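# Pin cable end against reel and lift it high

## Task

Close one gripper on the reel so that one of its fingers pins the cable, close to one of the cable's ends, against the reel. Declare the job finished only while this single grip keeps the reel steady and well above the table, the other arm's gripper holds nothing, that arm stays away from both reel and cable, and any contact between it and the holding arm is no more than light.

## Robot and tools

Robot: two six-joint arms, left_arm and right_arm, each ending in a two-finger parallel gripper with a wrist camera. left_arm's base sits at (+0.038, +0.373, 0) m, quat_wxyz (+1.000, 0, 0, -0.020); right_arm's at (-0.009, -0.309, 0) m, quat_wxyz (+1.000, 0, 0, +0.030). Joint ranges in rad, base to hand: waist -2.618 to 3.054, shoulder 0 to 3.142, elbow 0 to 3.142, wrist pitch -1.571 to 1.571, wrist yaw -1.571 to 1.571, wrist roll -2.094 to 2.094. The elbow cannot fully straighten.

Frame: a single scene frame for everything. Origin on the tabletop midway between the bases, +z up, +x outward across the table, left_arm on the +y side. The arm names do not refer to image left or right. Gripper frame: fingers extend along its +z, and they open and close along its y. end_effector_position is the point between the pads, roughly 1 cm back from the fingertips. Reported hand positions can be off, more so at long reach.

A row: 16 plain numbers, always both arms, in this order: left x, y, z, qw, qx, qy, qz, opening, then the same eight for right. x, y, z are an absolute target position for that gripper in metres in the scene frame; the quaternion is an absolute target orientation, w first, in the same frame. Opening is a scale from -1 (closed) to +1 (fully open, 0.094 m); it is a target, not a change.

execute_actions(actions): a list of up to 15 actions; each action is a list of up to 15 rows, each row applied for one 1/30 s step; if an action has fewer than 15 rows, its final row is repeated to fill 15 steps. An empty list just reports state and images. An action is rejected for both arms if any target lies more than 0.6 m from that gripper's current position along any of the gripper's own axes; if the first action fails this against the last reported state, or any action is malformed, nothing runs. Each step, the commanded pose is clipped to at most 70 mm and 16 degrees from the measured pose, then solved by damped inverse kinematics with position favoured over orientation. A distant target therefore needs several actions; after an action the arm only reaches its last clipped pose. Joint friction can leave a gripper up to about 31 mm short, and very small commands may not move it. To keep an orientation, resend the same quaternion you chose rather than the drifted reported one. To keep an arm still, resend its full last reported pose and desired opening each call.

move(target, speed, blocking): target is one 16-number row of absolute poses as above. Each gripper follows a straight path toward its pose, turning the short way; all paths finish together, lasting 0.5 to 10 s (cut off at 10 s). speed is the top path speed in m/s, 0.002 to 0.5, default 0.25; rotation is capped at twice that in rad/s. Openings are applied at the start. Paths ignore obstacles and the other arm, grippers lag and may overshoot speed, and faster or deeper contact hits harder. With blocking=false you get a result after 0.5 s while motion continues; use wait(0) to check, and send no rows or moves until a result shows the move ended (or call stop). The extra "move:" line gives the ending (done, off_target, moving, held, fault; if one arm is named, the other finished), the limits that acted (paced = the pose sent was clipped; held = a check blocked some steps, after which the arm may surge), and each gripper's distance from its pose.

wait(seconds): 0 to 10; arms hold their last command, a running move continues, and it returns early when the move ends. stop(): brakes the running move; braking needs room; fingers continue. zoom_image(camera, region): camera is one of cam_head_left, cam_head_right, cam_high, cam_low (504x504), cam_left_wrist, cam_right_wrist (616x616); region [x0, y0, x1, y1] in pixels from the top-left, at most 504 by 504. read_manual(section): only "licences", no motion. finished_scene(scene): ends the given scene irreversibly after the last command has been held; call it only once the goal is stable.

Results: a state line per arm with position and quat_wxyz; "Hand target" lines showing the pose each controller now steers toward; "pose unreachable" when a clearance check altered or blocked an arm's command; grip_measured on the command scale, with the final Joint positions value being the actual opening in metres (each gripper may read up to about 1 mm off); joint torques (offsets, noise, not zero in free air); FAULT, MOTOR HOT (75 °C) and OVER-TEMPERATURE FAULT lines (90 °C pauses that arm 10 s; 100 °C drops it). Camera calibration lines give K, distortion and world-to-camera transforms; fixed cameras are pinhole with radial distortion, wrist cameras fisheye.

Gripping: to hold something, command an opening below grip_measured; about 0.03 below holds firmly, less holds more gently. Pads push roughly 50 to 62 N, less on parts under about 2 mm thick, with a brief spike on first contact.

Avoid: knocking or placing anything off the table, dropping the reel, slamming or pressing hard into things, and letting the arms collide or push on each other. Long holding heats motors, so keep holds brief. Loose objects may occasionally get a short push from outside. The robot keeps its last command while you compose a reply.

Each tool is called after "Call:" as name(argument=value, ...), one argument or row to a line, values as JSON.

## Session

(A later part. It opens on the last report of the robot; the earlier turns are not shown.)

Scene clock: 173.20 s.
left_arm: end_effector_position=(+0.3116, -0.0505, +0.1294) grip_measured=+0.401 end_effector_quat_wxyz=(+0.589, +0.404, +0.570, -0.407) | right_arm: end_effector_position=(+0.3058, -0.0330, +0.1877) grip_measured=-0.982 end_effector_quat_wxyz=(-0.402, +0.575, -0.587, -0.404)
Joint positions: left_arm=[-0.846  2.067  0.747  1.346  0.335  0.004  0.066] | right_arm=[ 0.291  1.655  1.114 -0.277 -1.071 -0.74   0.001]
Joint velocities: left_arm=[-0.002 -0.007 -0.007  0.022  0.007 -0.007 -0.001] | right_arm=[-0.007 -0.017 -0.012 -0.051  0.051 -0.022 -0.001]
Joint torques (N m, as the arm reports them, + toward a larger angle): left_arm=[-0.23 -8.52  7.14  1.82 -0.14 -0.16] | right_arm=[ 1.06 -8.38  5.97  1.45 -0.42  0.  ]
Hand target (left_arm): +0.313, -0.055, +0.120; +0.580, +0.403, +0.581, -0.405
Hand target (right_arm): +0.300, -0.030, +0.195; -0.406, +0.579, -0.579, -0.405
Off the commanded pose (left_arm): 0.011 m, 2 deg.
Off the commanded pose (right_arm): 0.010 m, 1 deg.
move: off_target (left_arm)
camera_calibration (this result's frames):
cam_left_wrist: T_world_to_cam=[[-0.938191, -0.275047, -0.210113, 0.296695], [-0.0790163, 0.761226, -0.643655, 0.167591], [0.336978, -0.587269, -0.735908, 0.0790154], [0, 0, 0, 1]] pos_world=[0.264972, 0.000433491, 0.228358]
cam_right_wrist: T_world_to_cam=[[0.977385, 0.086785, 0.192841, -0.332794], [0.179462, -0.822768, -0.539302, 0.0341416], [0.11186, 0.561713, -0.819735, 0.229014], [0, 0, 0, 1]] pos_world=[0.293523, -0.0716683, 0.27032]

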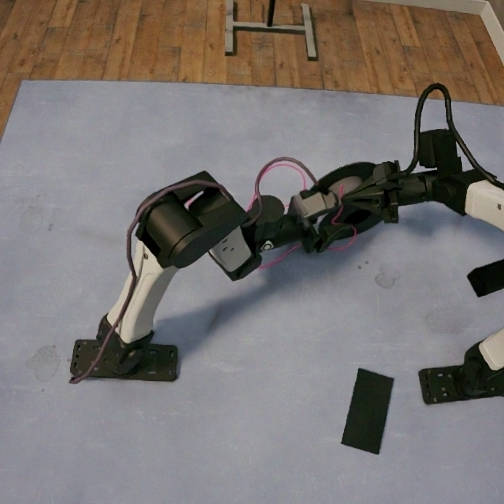

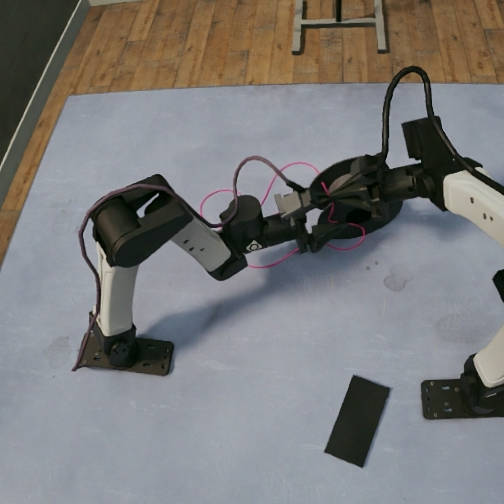

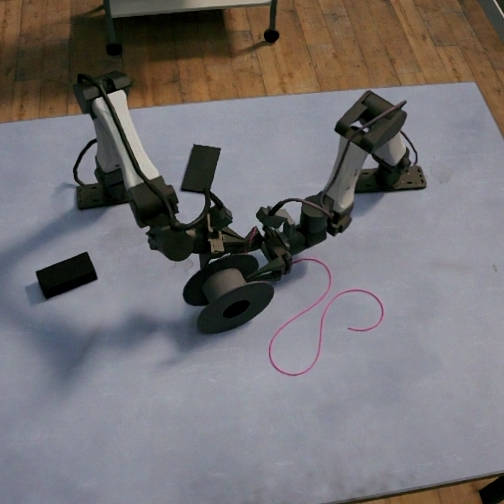

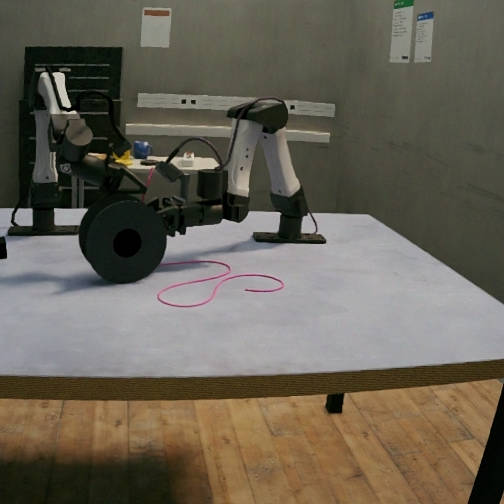

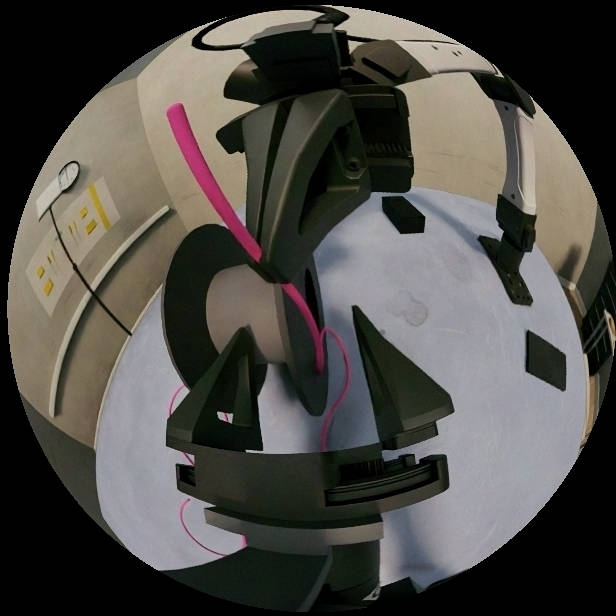

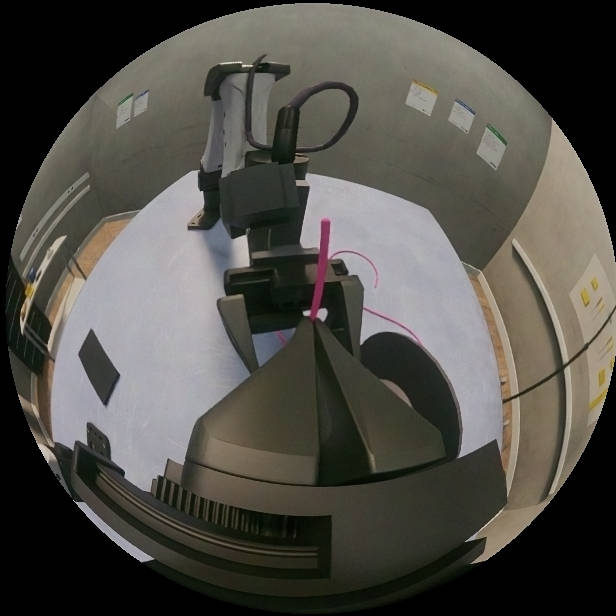

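Looks within the fingers. Close.

Call:
move(
  target=[0.314,-0.055,0.12,0.581,0.404,0.581,-0.404,-1,0.3,-0.03,0.195,0.4055,-0.5795,0.5795,0.4055,-1],
)

Call:
move(
  target=[0.314,-0.055,0.12,0.581,0.404,0.581,-0.404,-1,0.3,-0.04,0.195,0.4055,-0.5795,0.5795,0.4055,-0.5],
)

Call:
move(
  target=[0.314,-0.055,0.12,0.581,0.404,0.581,-0.404,-1,0.28,-0.2,0.27,0.4055,-0.5795,0.5795,0.4055,-0.5],
)

Scene clock: 182.00 s.
left_arm: end_effector_position=(+0.3118, -0.0504, +0.1293) grip_measured=-0.912 end_effector_quat_wxyz=(+0.590, +0.404, +0.570, -0.406) | right_arm: end_effector_position=(+0.3058, -0.0330, +0.1877) grip_measured=-0.982 end_effector_quat_wxyz=(-0.402, +0.575, -0.587, -0.404)
Joint positions: left_arm=[-0.846  2.067  0.747  1.346  0.333  0.005  0.004] | right_arm=[ 0.291  1.655  1.114 -0.277 -1.071 -0.74   0.001]
Joint velocities: left_arm=[-0.012 -0.002  0.002  0.11   0.007  0.037 -0.   ] | right_arm=[ 0.012  0.002  0.002 -0.037 -0.081  0.007 -0.001]
Joint torques (N m, as the arm reports them, + toward a larger angle): left_arm=[-0.21 -8.58  7.25  1.81 -0.11 -0.16] | right_arm=[ 1.04 -8.36  5.96  1.45 -0.42  0.  ]
Hand target (left_arm): +0.314, -0.055, +0.120; +0.580, +0.404, +0.581, -0.404
Hand target (right_arm): +0.300, -0.030, +0.195; -0.405, +0.579, -0.579, -0.406
Off the commanded pose (left_arm): 0.011 m, 2 deg.
Off the commanded pose (right_arm): 0.010 m, 1 deg.
move: off_target (left_arm)
camera_calibration (this result's frames):
cam_left_wrist: T_world_to_cam=[[-0.937413, -0.276705, -0.211402, 0.296722], [-0.07976, 0.761575, -0.643151, 0.167714], [0.338961, -0.586036, -0.73598, 0.0783513], [0, 0, 0, 1]] pos_world=[0.26497, 0.000294441, 0.228258]
cam_right_wrist: T_world_to_cam=[[0.977465, 0.0866541, 0.192492, -0.332758], [0.179159, -0.82279, -0.539368, 0.0342458], [0.111642, 0.5617, -0.819774, 0.229088], [0, 0, 0, 1]] pos_world=[0.293548, -0.0716669, 0.270324]

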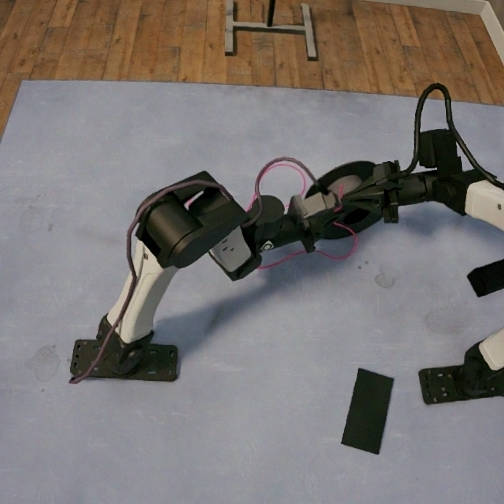

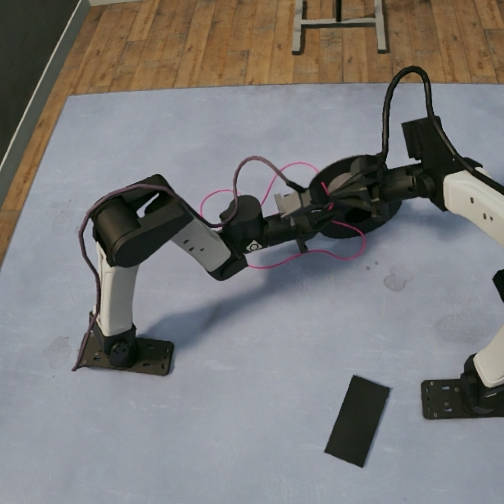

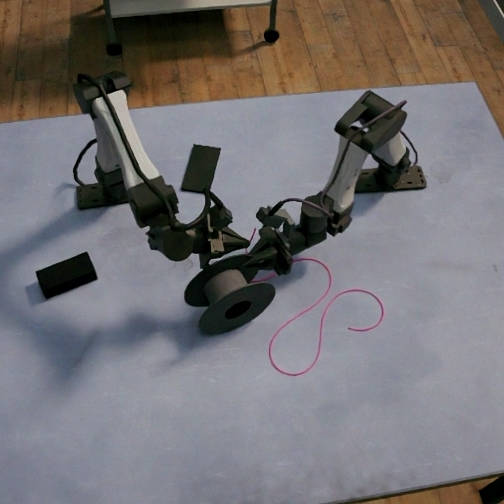

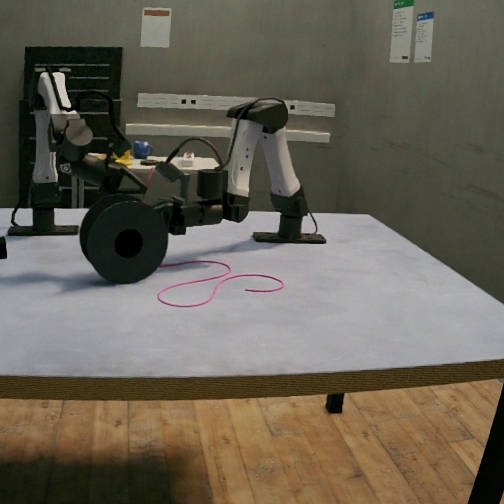

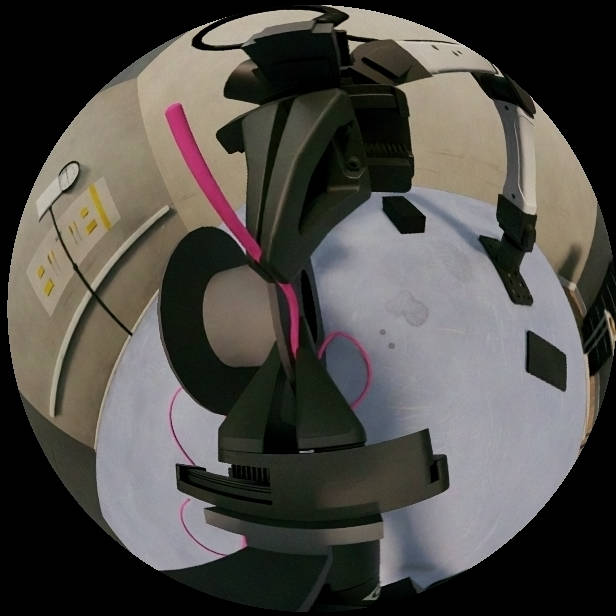

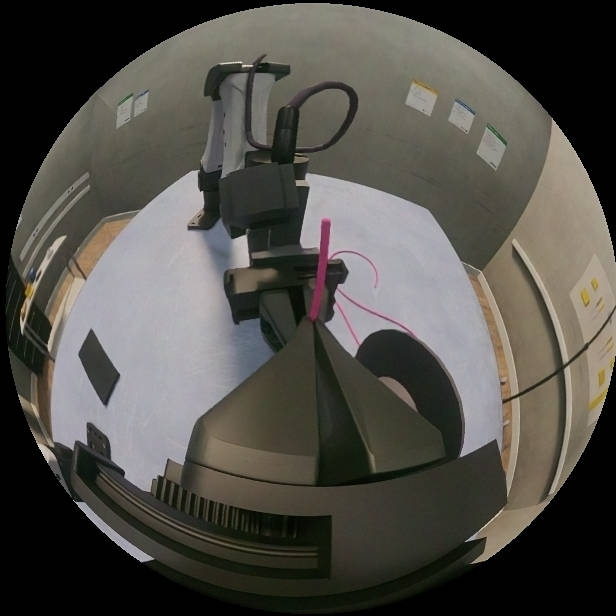

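Scene clock: 182.77 s.
left_arm: end_effector_position=(+0.3134, -0.0497, +0.1294) grip_measured=-0.912 end_effector_quat_wxyz=(+0.591, +0.401, +0.572, -0.403) | right_arm: end_effector_position=(+0.2994, -0.0346, +0.1875) grip_measured=-0.502 end_effector_quat_wxyz=(-0.396, +0.581, -0.584, -0.407)
Joint positions: left_arm=[-0.845  2.067  0.747  1.346  0.326  0.005  0.004] | right_arm=[ 0.291  1.645  1.114 -0.32  -1.079 -0.772  0.023]
Joint velocities: left_arm=[-0.012 -0.017  0.002  0.037  0.037 -0.007 -0.001] | right_arm=[ 0.012 -0.007 -0.002 -0.037 -0.007 -0.007  0.   ]
Joint torques (N m, as the arm reports them, + toward a larger angle): left_arm=[-0.16 -8.58  7.28  1.81 -0.06 -0.16] | right_arm=[-1.24 -7.92  5.94  1.37 -0.55 -0.11]
Hand target (left_arm): +0.314, -0.055, +0.120; +0.581, +0.404, +0.580, -0.404
Hand target (right_arm): +0.300, -0.040, +0.195; -0.405, +0.580, -0.579, -0.405
Off the commanded pose (left_arm): 0.011 m, 2 deg.
Off the commanded pose (right_arm): 0.009 m, 1 deg.
move: off_target (left_arm)
camera_calibration (this result's frames):
cam_left_wrist: T_world_to_cam=[[-0.935196, -0.284227, -0.211242, 0.297326], [-0.0859446, 0.760839, -0.643225, 0.169206], [0.343543, -0.583386, -0.735961, 0.0769379], [0, 0, 0, 1]] pos_world=[0.266169, 0.000654103, 0.228269]
cam_right_wrist: T_world_to_cam=[[0.976521, 0.104583, 0.188333, -0.324593], [0.191337, -0.822764, -0.535209, 0.0295554], [0.0989794, 0.558678, -0.823457, 0.234979], [0, 0, 0, 1]] pos_world=[0.288059, -0.0730131, 0.270445]

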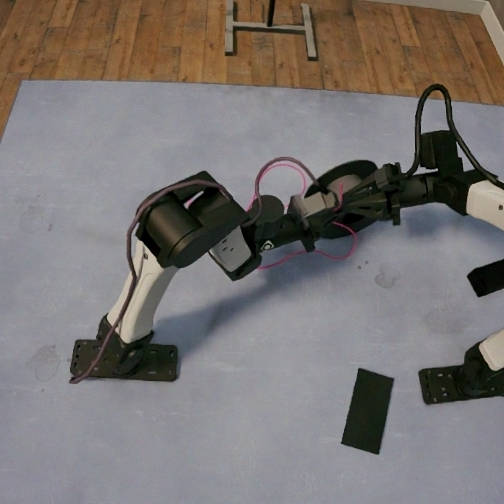

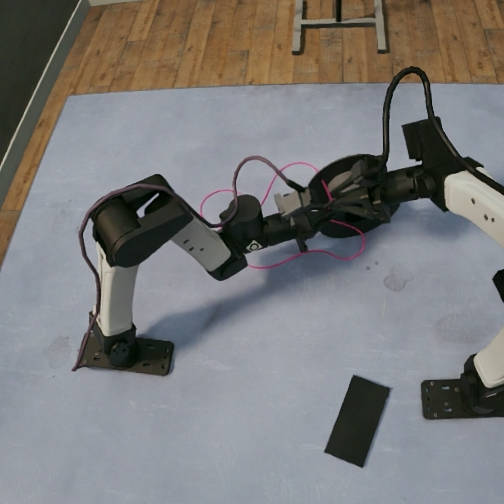

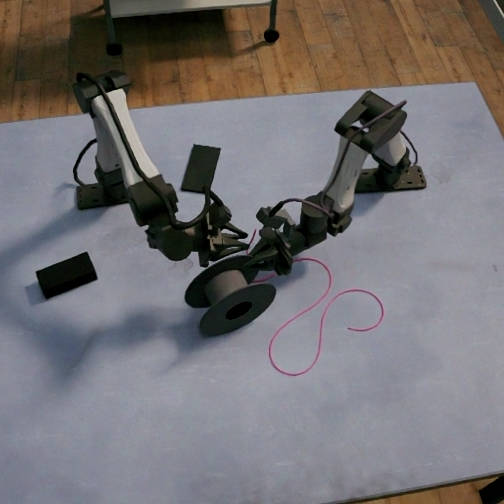

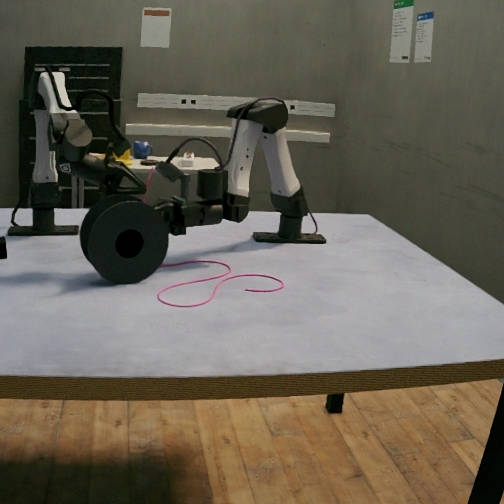

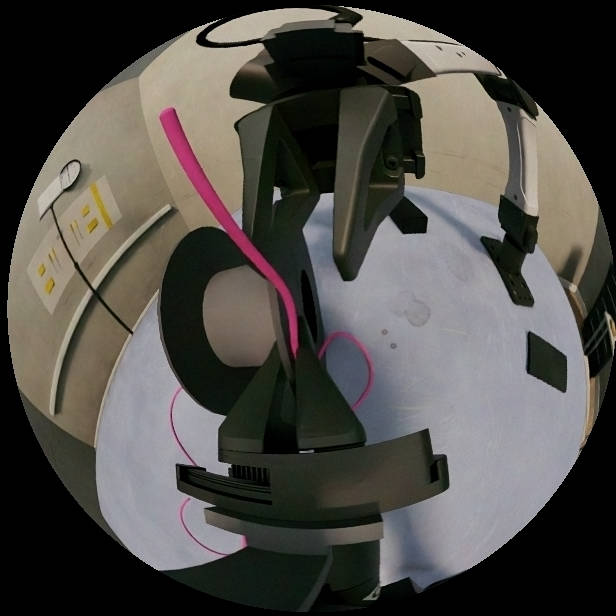

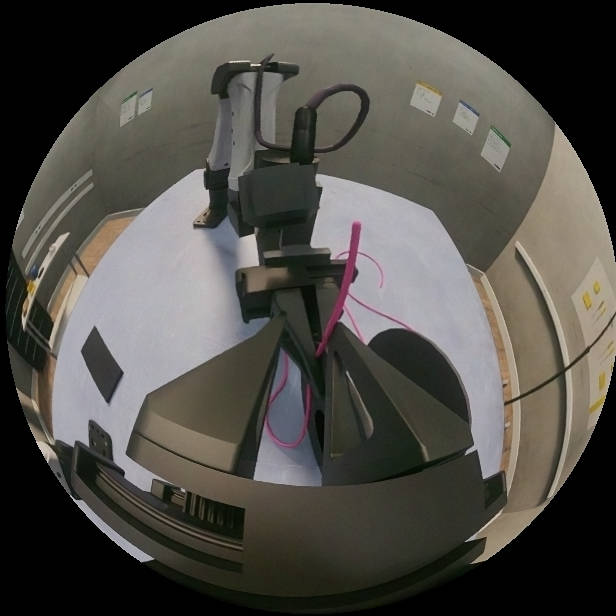

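Scene clock: 184.33 s.
left_arm: end_effector_position=(+0.3134, -0.0497, +0.1294) grip_measured=-0.912 end_effector_quat_wxyz=(+0.591, +0.401, +0.572, -0.403) | right_arm: end_effector_position=(+0.2765, -0.2005, +0.2630) grip_measured=-0.502 end_effector_quat_wxyz=(+0.431, -0.553, +0.614, +0.362)
Joint positions: left_arm=[-0.845  2.067  0.747  1.346  0.326  0.005  0.004] | right_arm=[-0.249  1.593  1.44  -1.544 -1.193 -1.74   0.023]
Joint velocities: left_arm=[-0.012  0.017  0.002 -0.007 -0.022 -0.022 -0.   ] | right_arm=[-0.027  0.012 -0.012 -0.022 -0.037 -0.037  0.   ]
Joint torques (N m, as the arm reports them, + toward a larger angle): left_arm=[-0.22 -8.64  7.24  1.8  -0.05 -0.15] | right_arm=[-0.25 -4.68  7.4  -0.12 -0.5  -0.11]
Hand target (left_arm): +0.314, -0.055, +0.120; +0.581, +0.404, +0.581, -0.404
Hand target (right_arm): +0.280, -0.203, +0.267; +0.433, -0.557, +0.613, +0.356
Off the commanded pose (left_arm): 0.011 m, 2 deg.
Off the commanded pose (right_arm): 0.008 m, 8 deg.
joint sent to its limit (right arm) — the command would take joint 4 (wrist pitch) past its lower limit, so that joint was sent only as far as its limit.
move: off_target (left_arm, right_arm)
camera_calibration (this result's frames):
cam_left_wrist: T_world_to_cam=[[-0.935196, -0.284227, -0.211242, 0.297326], [-0.0859446, 0.760839, -0.643225, 0.169206], [0.343543, -0.583386, -0.735961, 0.0769379], [0, 0, 0, 1]] pos_world=[0.266169, 0.000654103, 0.228269]
cam_right_wrist: T_world_to_cam=[[0.972416, -0.0218173, 0.23223, -0.334872], [0.104307, -0.849848, -0.516603, -0.0484843], [0.208631, 0.526576, -0.82413, 0.355506], [0, 0, 0, 1]] pos_world=[0.256522, -0.235711, 0.345704]

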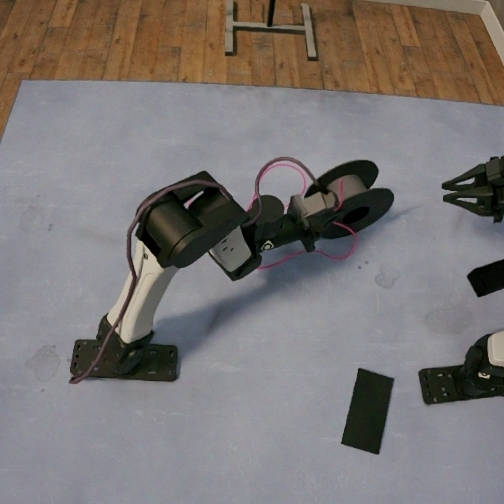

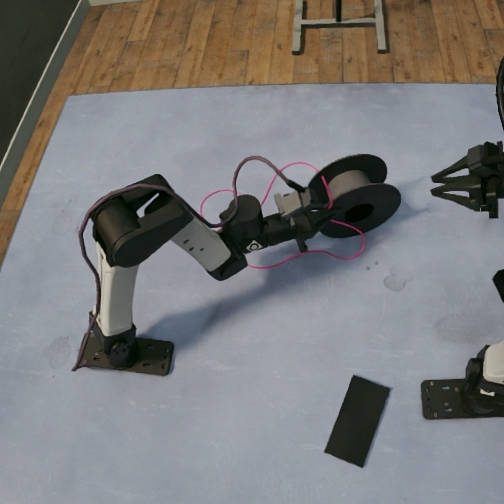

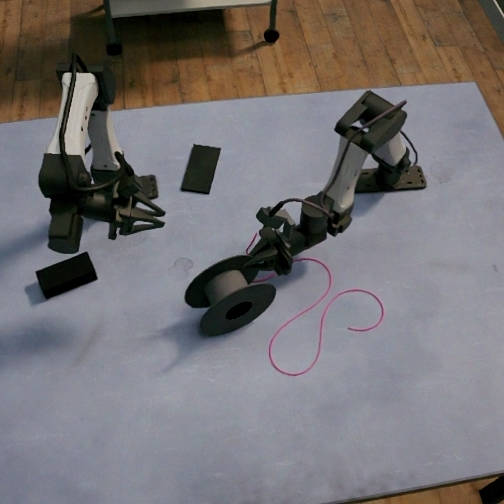

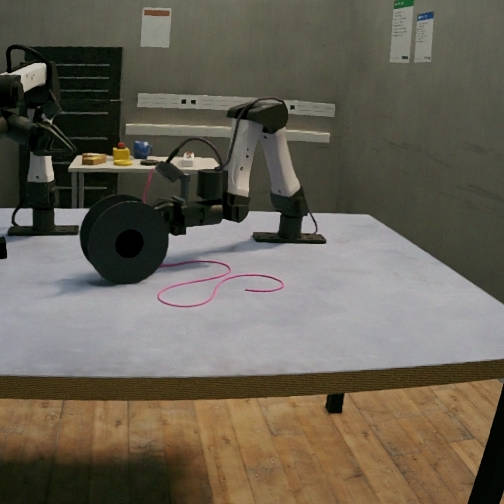

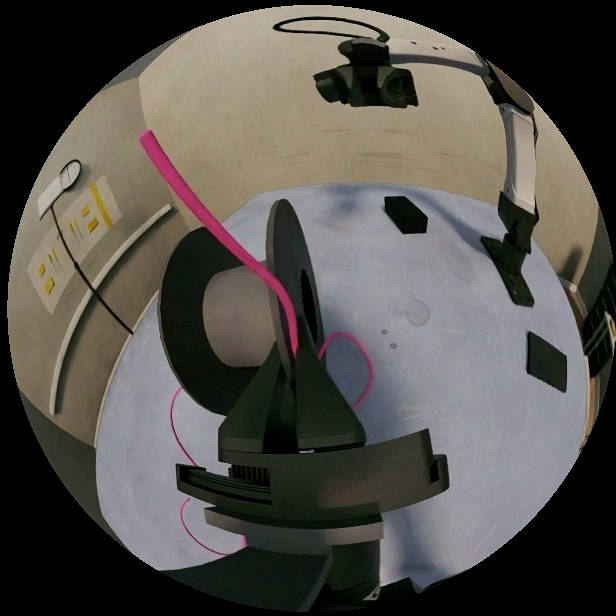

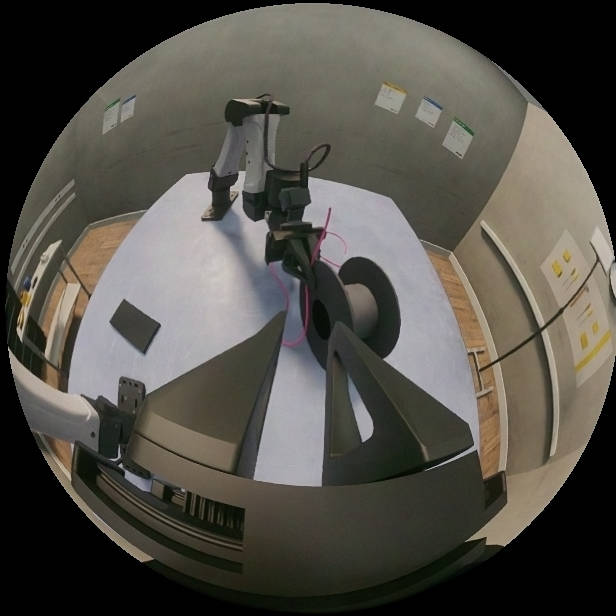

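Call:
move(
  target=[0.28,0.03,0.38,0.411,0.495,0.712,-0.285,-1,0.2765,-0.2,0.263,0.431,-0.553,0.614,0.362,-0.5],
  speed=0.1,
)

Scene clock: 195.20 s.
left_arm: end_effector_position=(+0.2743, +0.0334, +0.3676) grip_measured=-0.912 end_effector_quat_wxyz=(+0.386, +0.493, +0.725, -0.285) | right_arm: end_effector_position=(+0.2761, -0.2006, +0.2627) grip_measured=-0.502 end_effector_quat_wxyz=(+0.430, -0.553, +0.615, +0.363)
Joint positions: left_arm=[-0.784  1.486  1.769 -0.892  0.342  0.191  0.004] | right_arm=[-0.249  1.593  1.44  -1.547 -1.191 -1.742  0.023]
Joint velocities: left_arm=[-0.012  0.002  0.017  0.051  0.037 -0.066  0.   ] | right_arm=[-0.017 -0.002  0.012  0.051  0.081 -0.037  0.001]
Joint torques (N m, as the arm reports them, + toward a larger angle): left_arm=[ 0.84 -5.94 10.31  2.08  0.19  0.09] | right_arm=[ 0.24 -5.42  5.15  0.11 -0.59  0.  ]
Hand target (left_arm): +0.281, +0.030, +0.382; +0.410, +0.494, +0.711, -0.288
Hand target (right_arm): +0.277, -0.200, +0.263; +0.431, -0.553, +0.614, +0.362
Off the commanded pose (left_arm): 0.014 m, 3 deg.
Off the commanded pose (right_arm): 0.001 m, 0 deg.
move: off_target (left_arm)
camera_calibration (this result's frames):
cam_left_wrist: T_world_to_cam=[[-0.976779, -0.191441, -0.0961921, 0.300703], [-0.178889, 0.975825, -0.125556, 0.0839094], [0.117903, -0.105433, -0.987412, 0.452579], [0, 0, 0, 1]] pos_world=[0.25537, 0.0234027, 0.486342]
cam_right_wrist: T_world_to_cam=[[0.972719, -0.0205291, 0.231077, -0.333928], [0.104479, -0.850575, -0.515369, -0.0491266], [0.207128, 0.525452, -0.825226, 0.355883], [0, 0, 0, 1]] pos_world=[0.256238, -0.235641, 0.345529]

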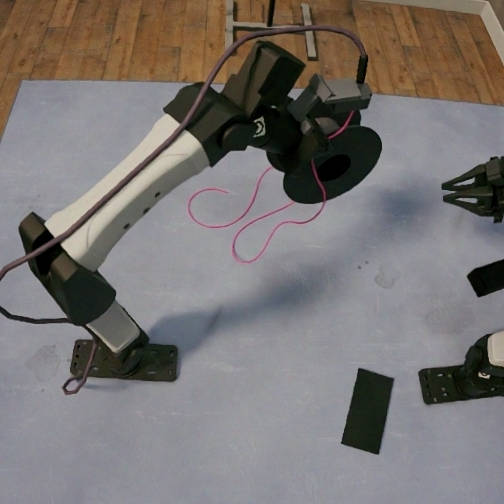

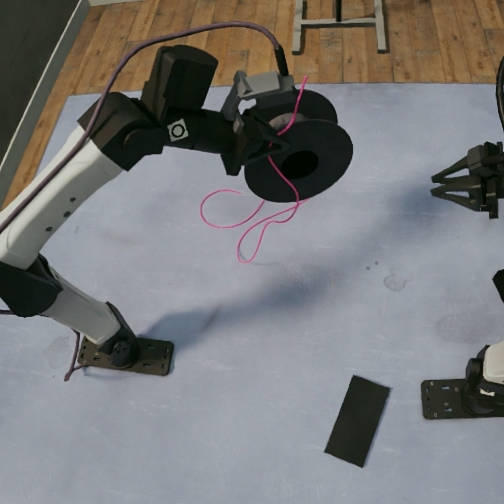

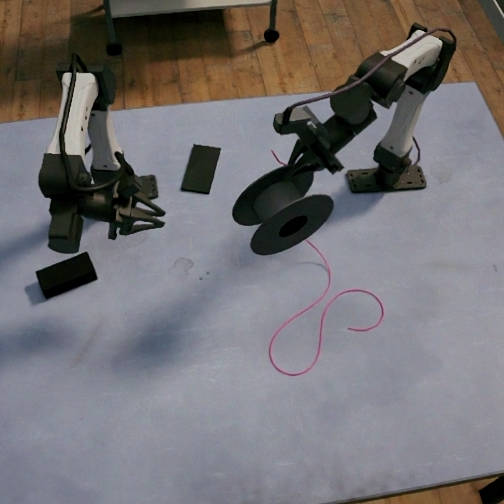

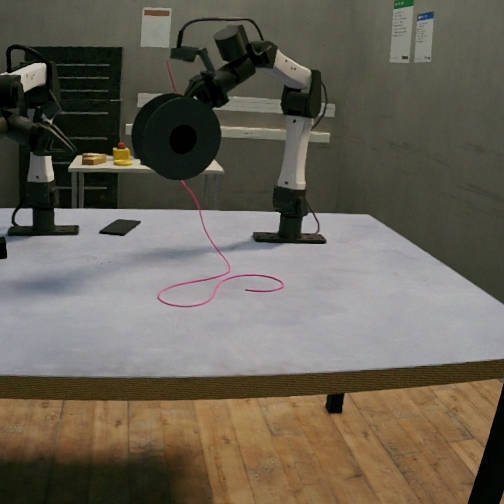

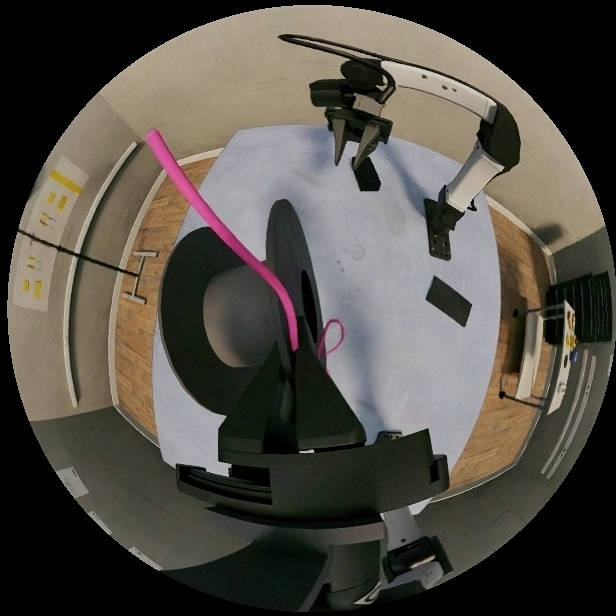

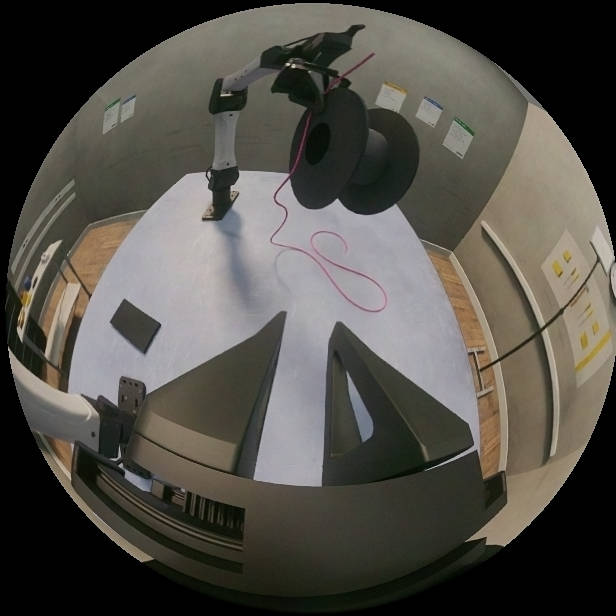

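Call:
finished_scene(
  scene=1,
)

The scene is finished: the task was done.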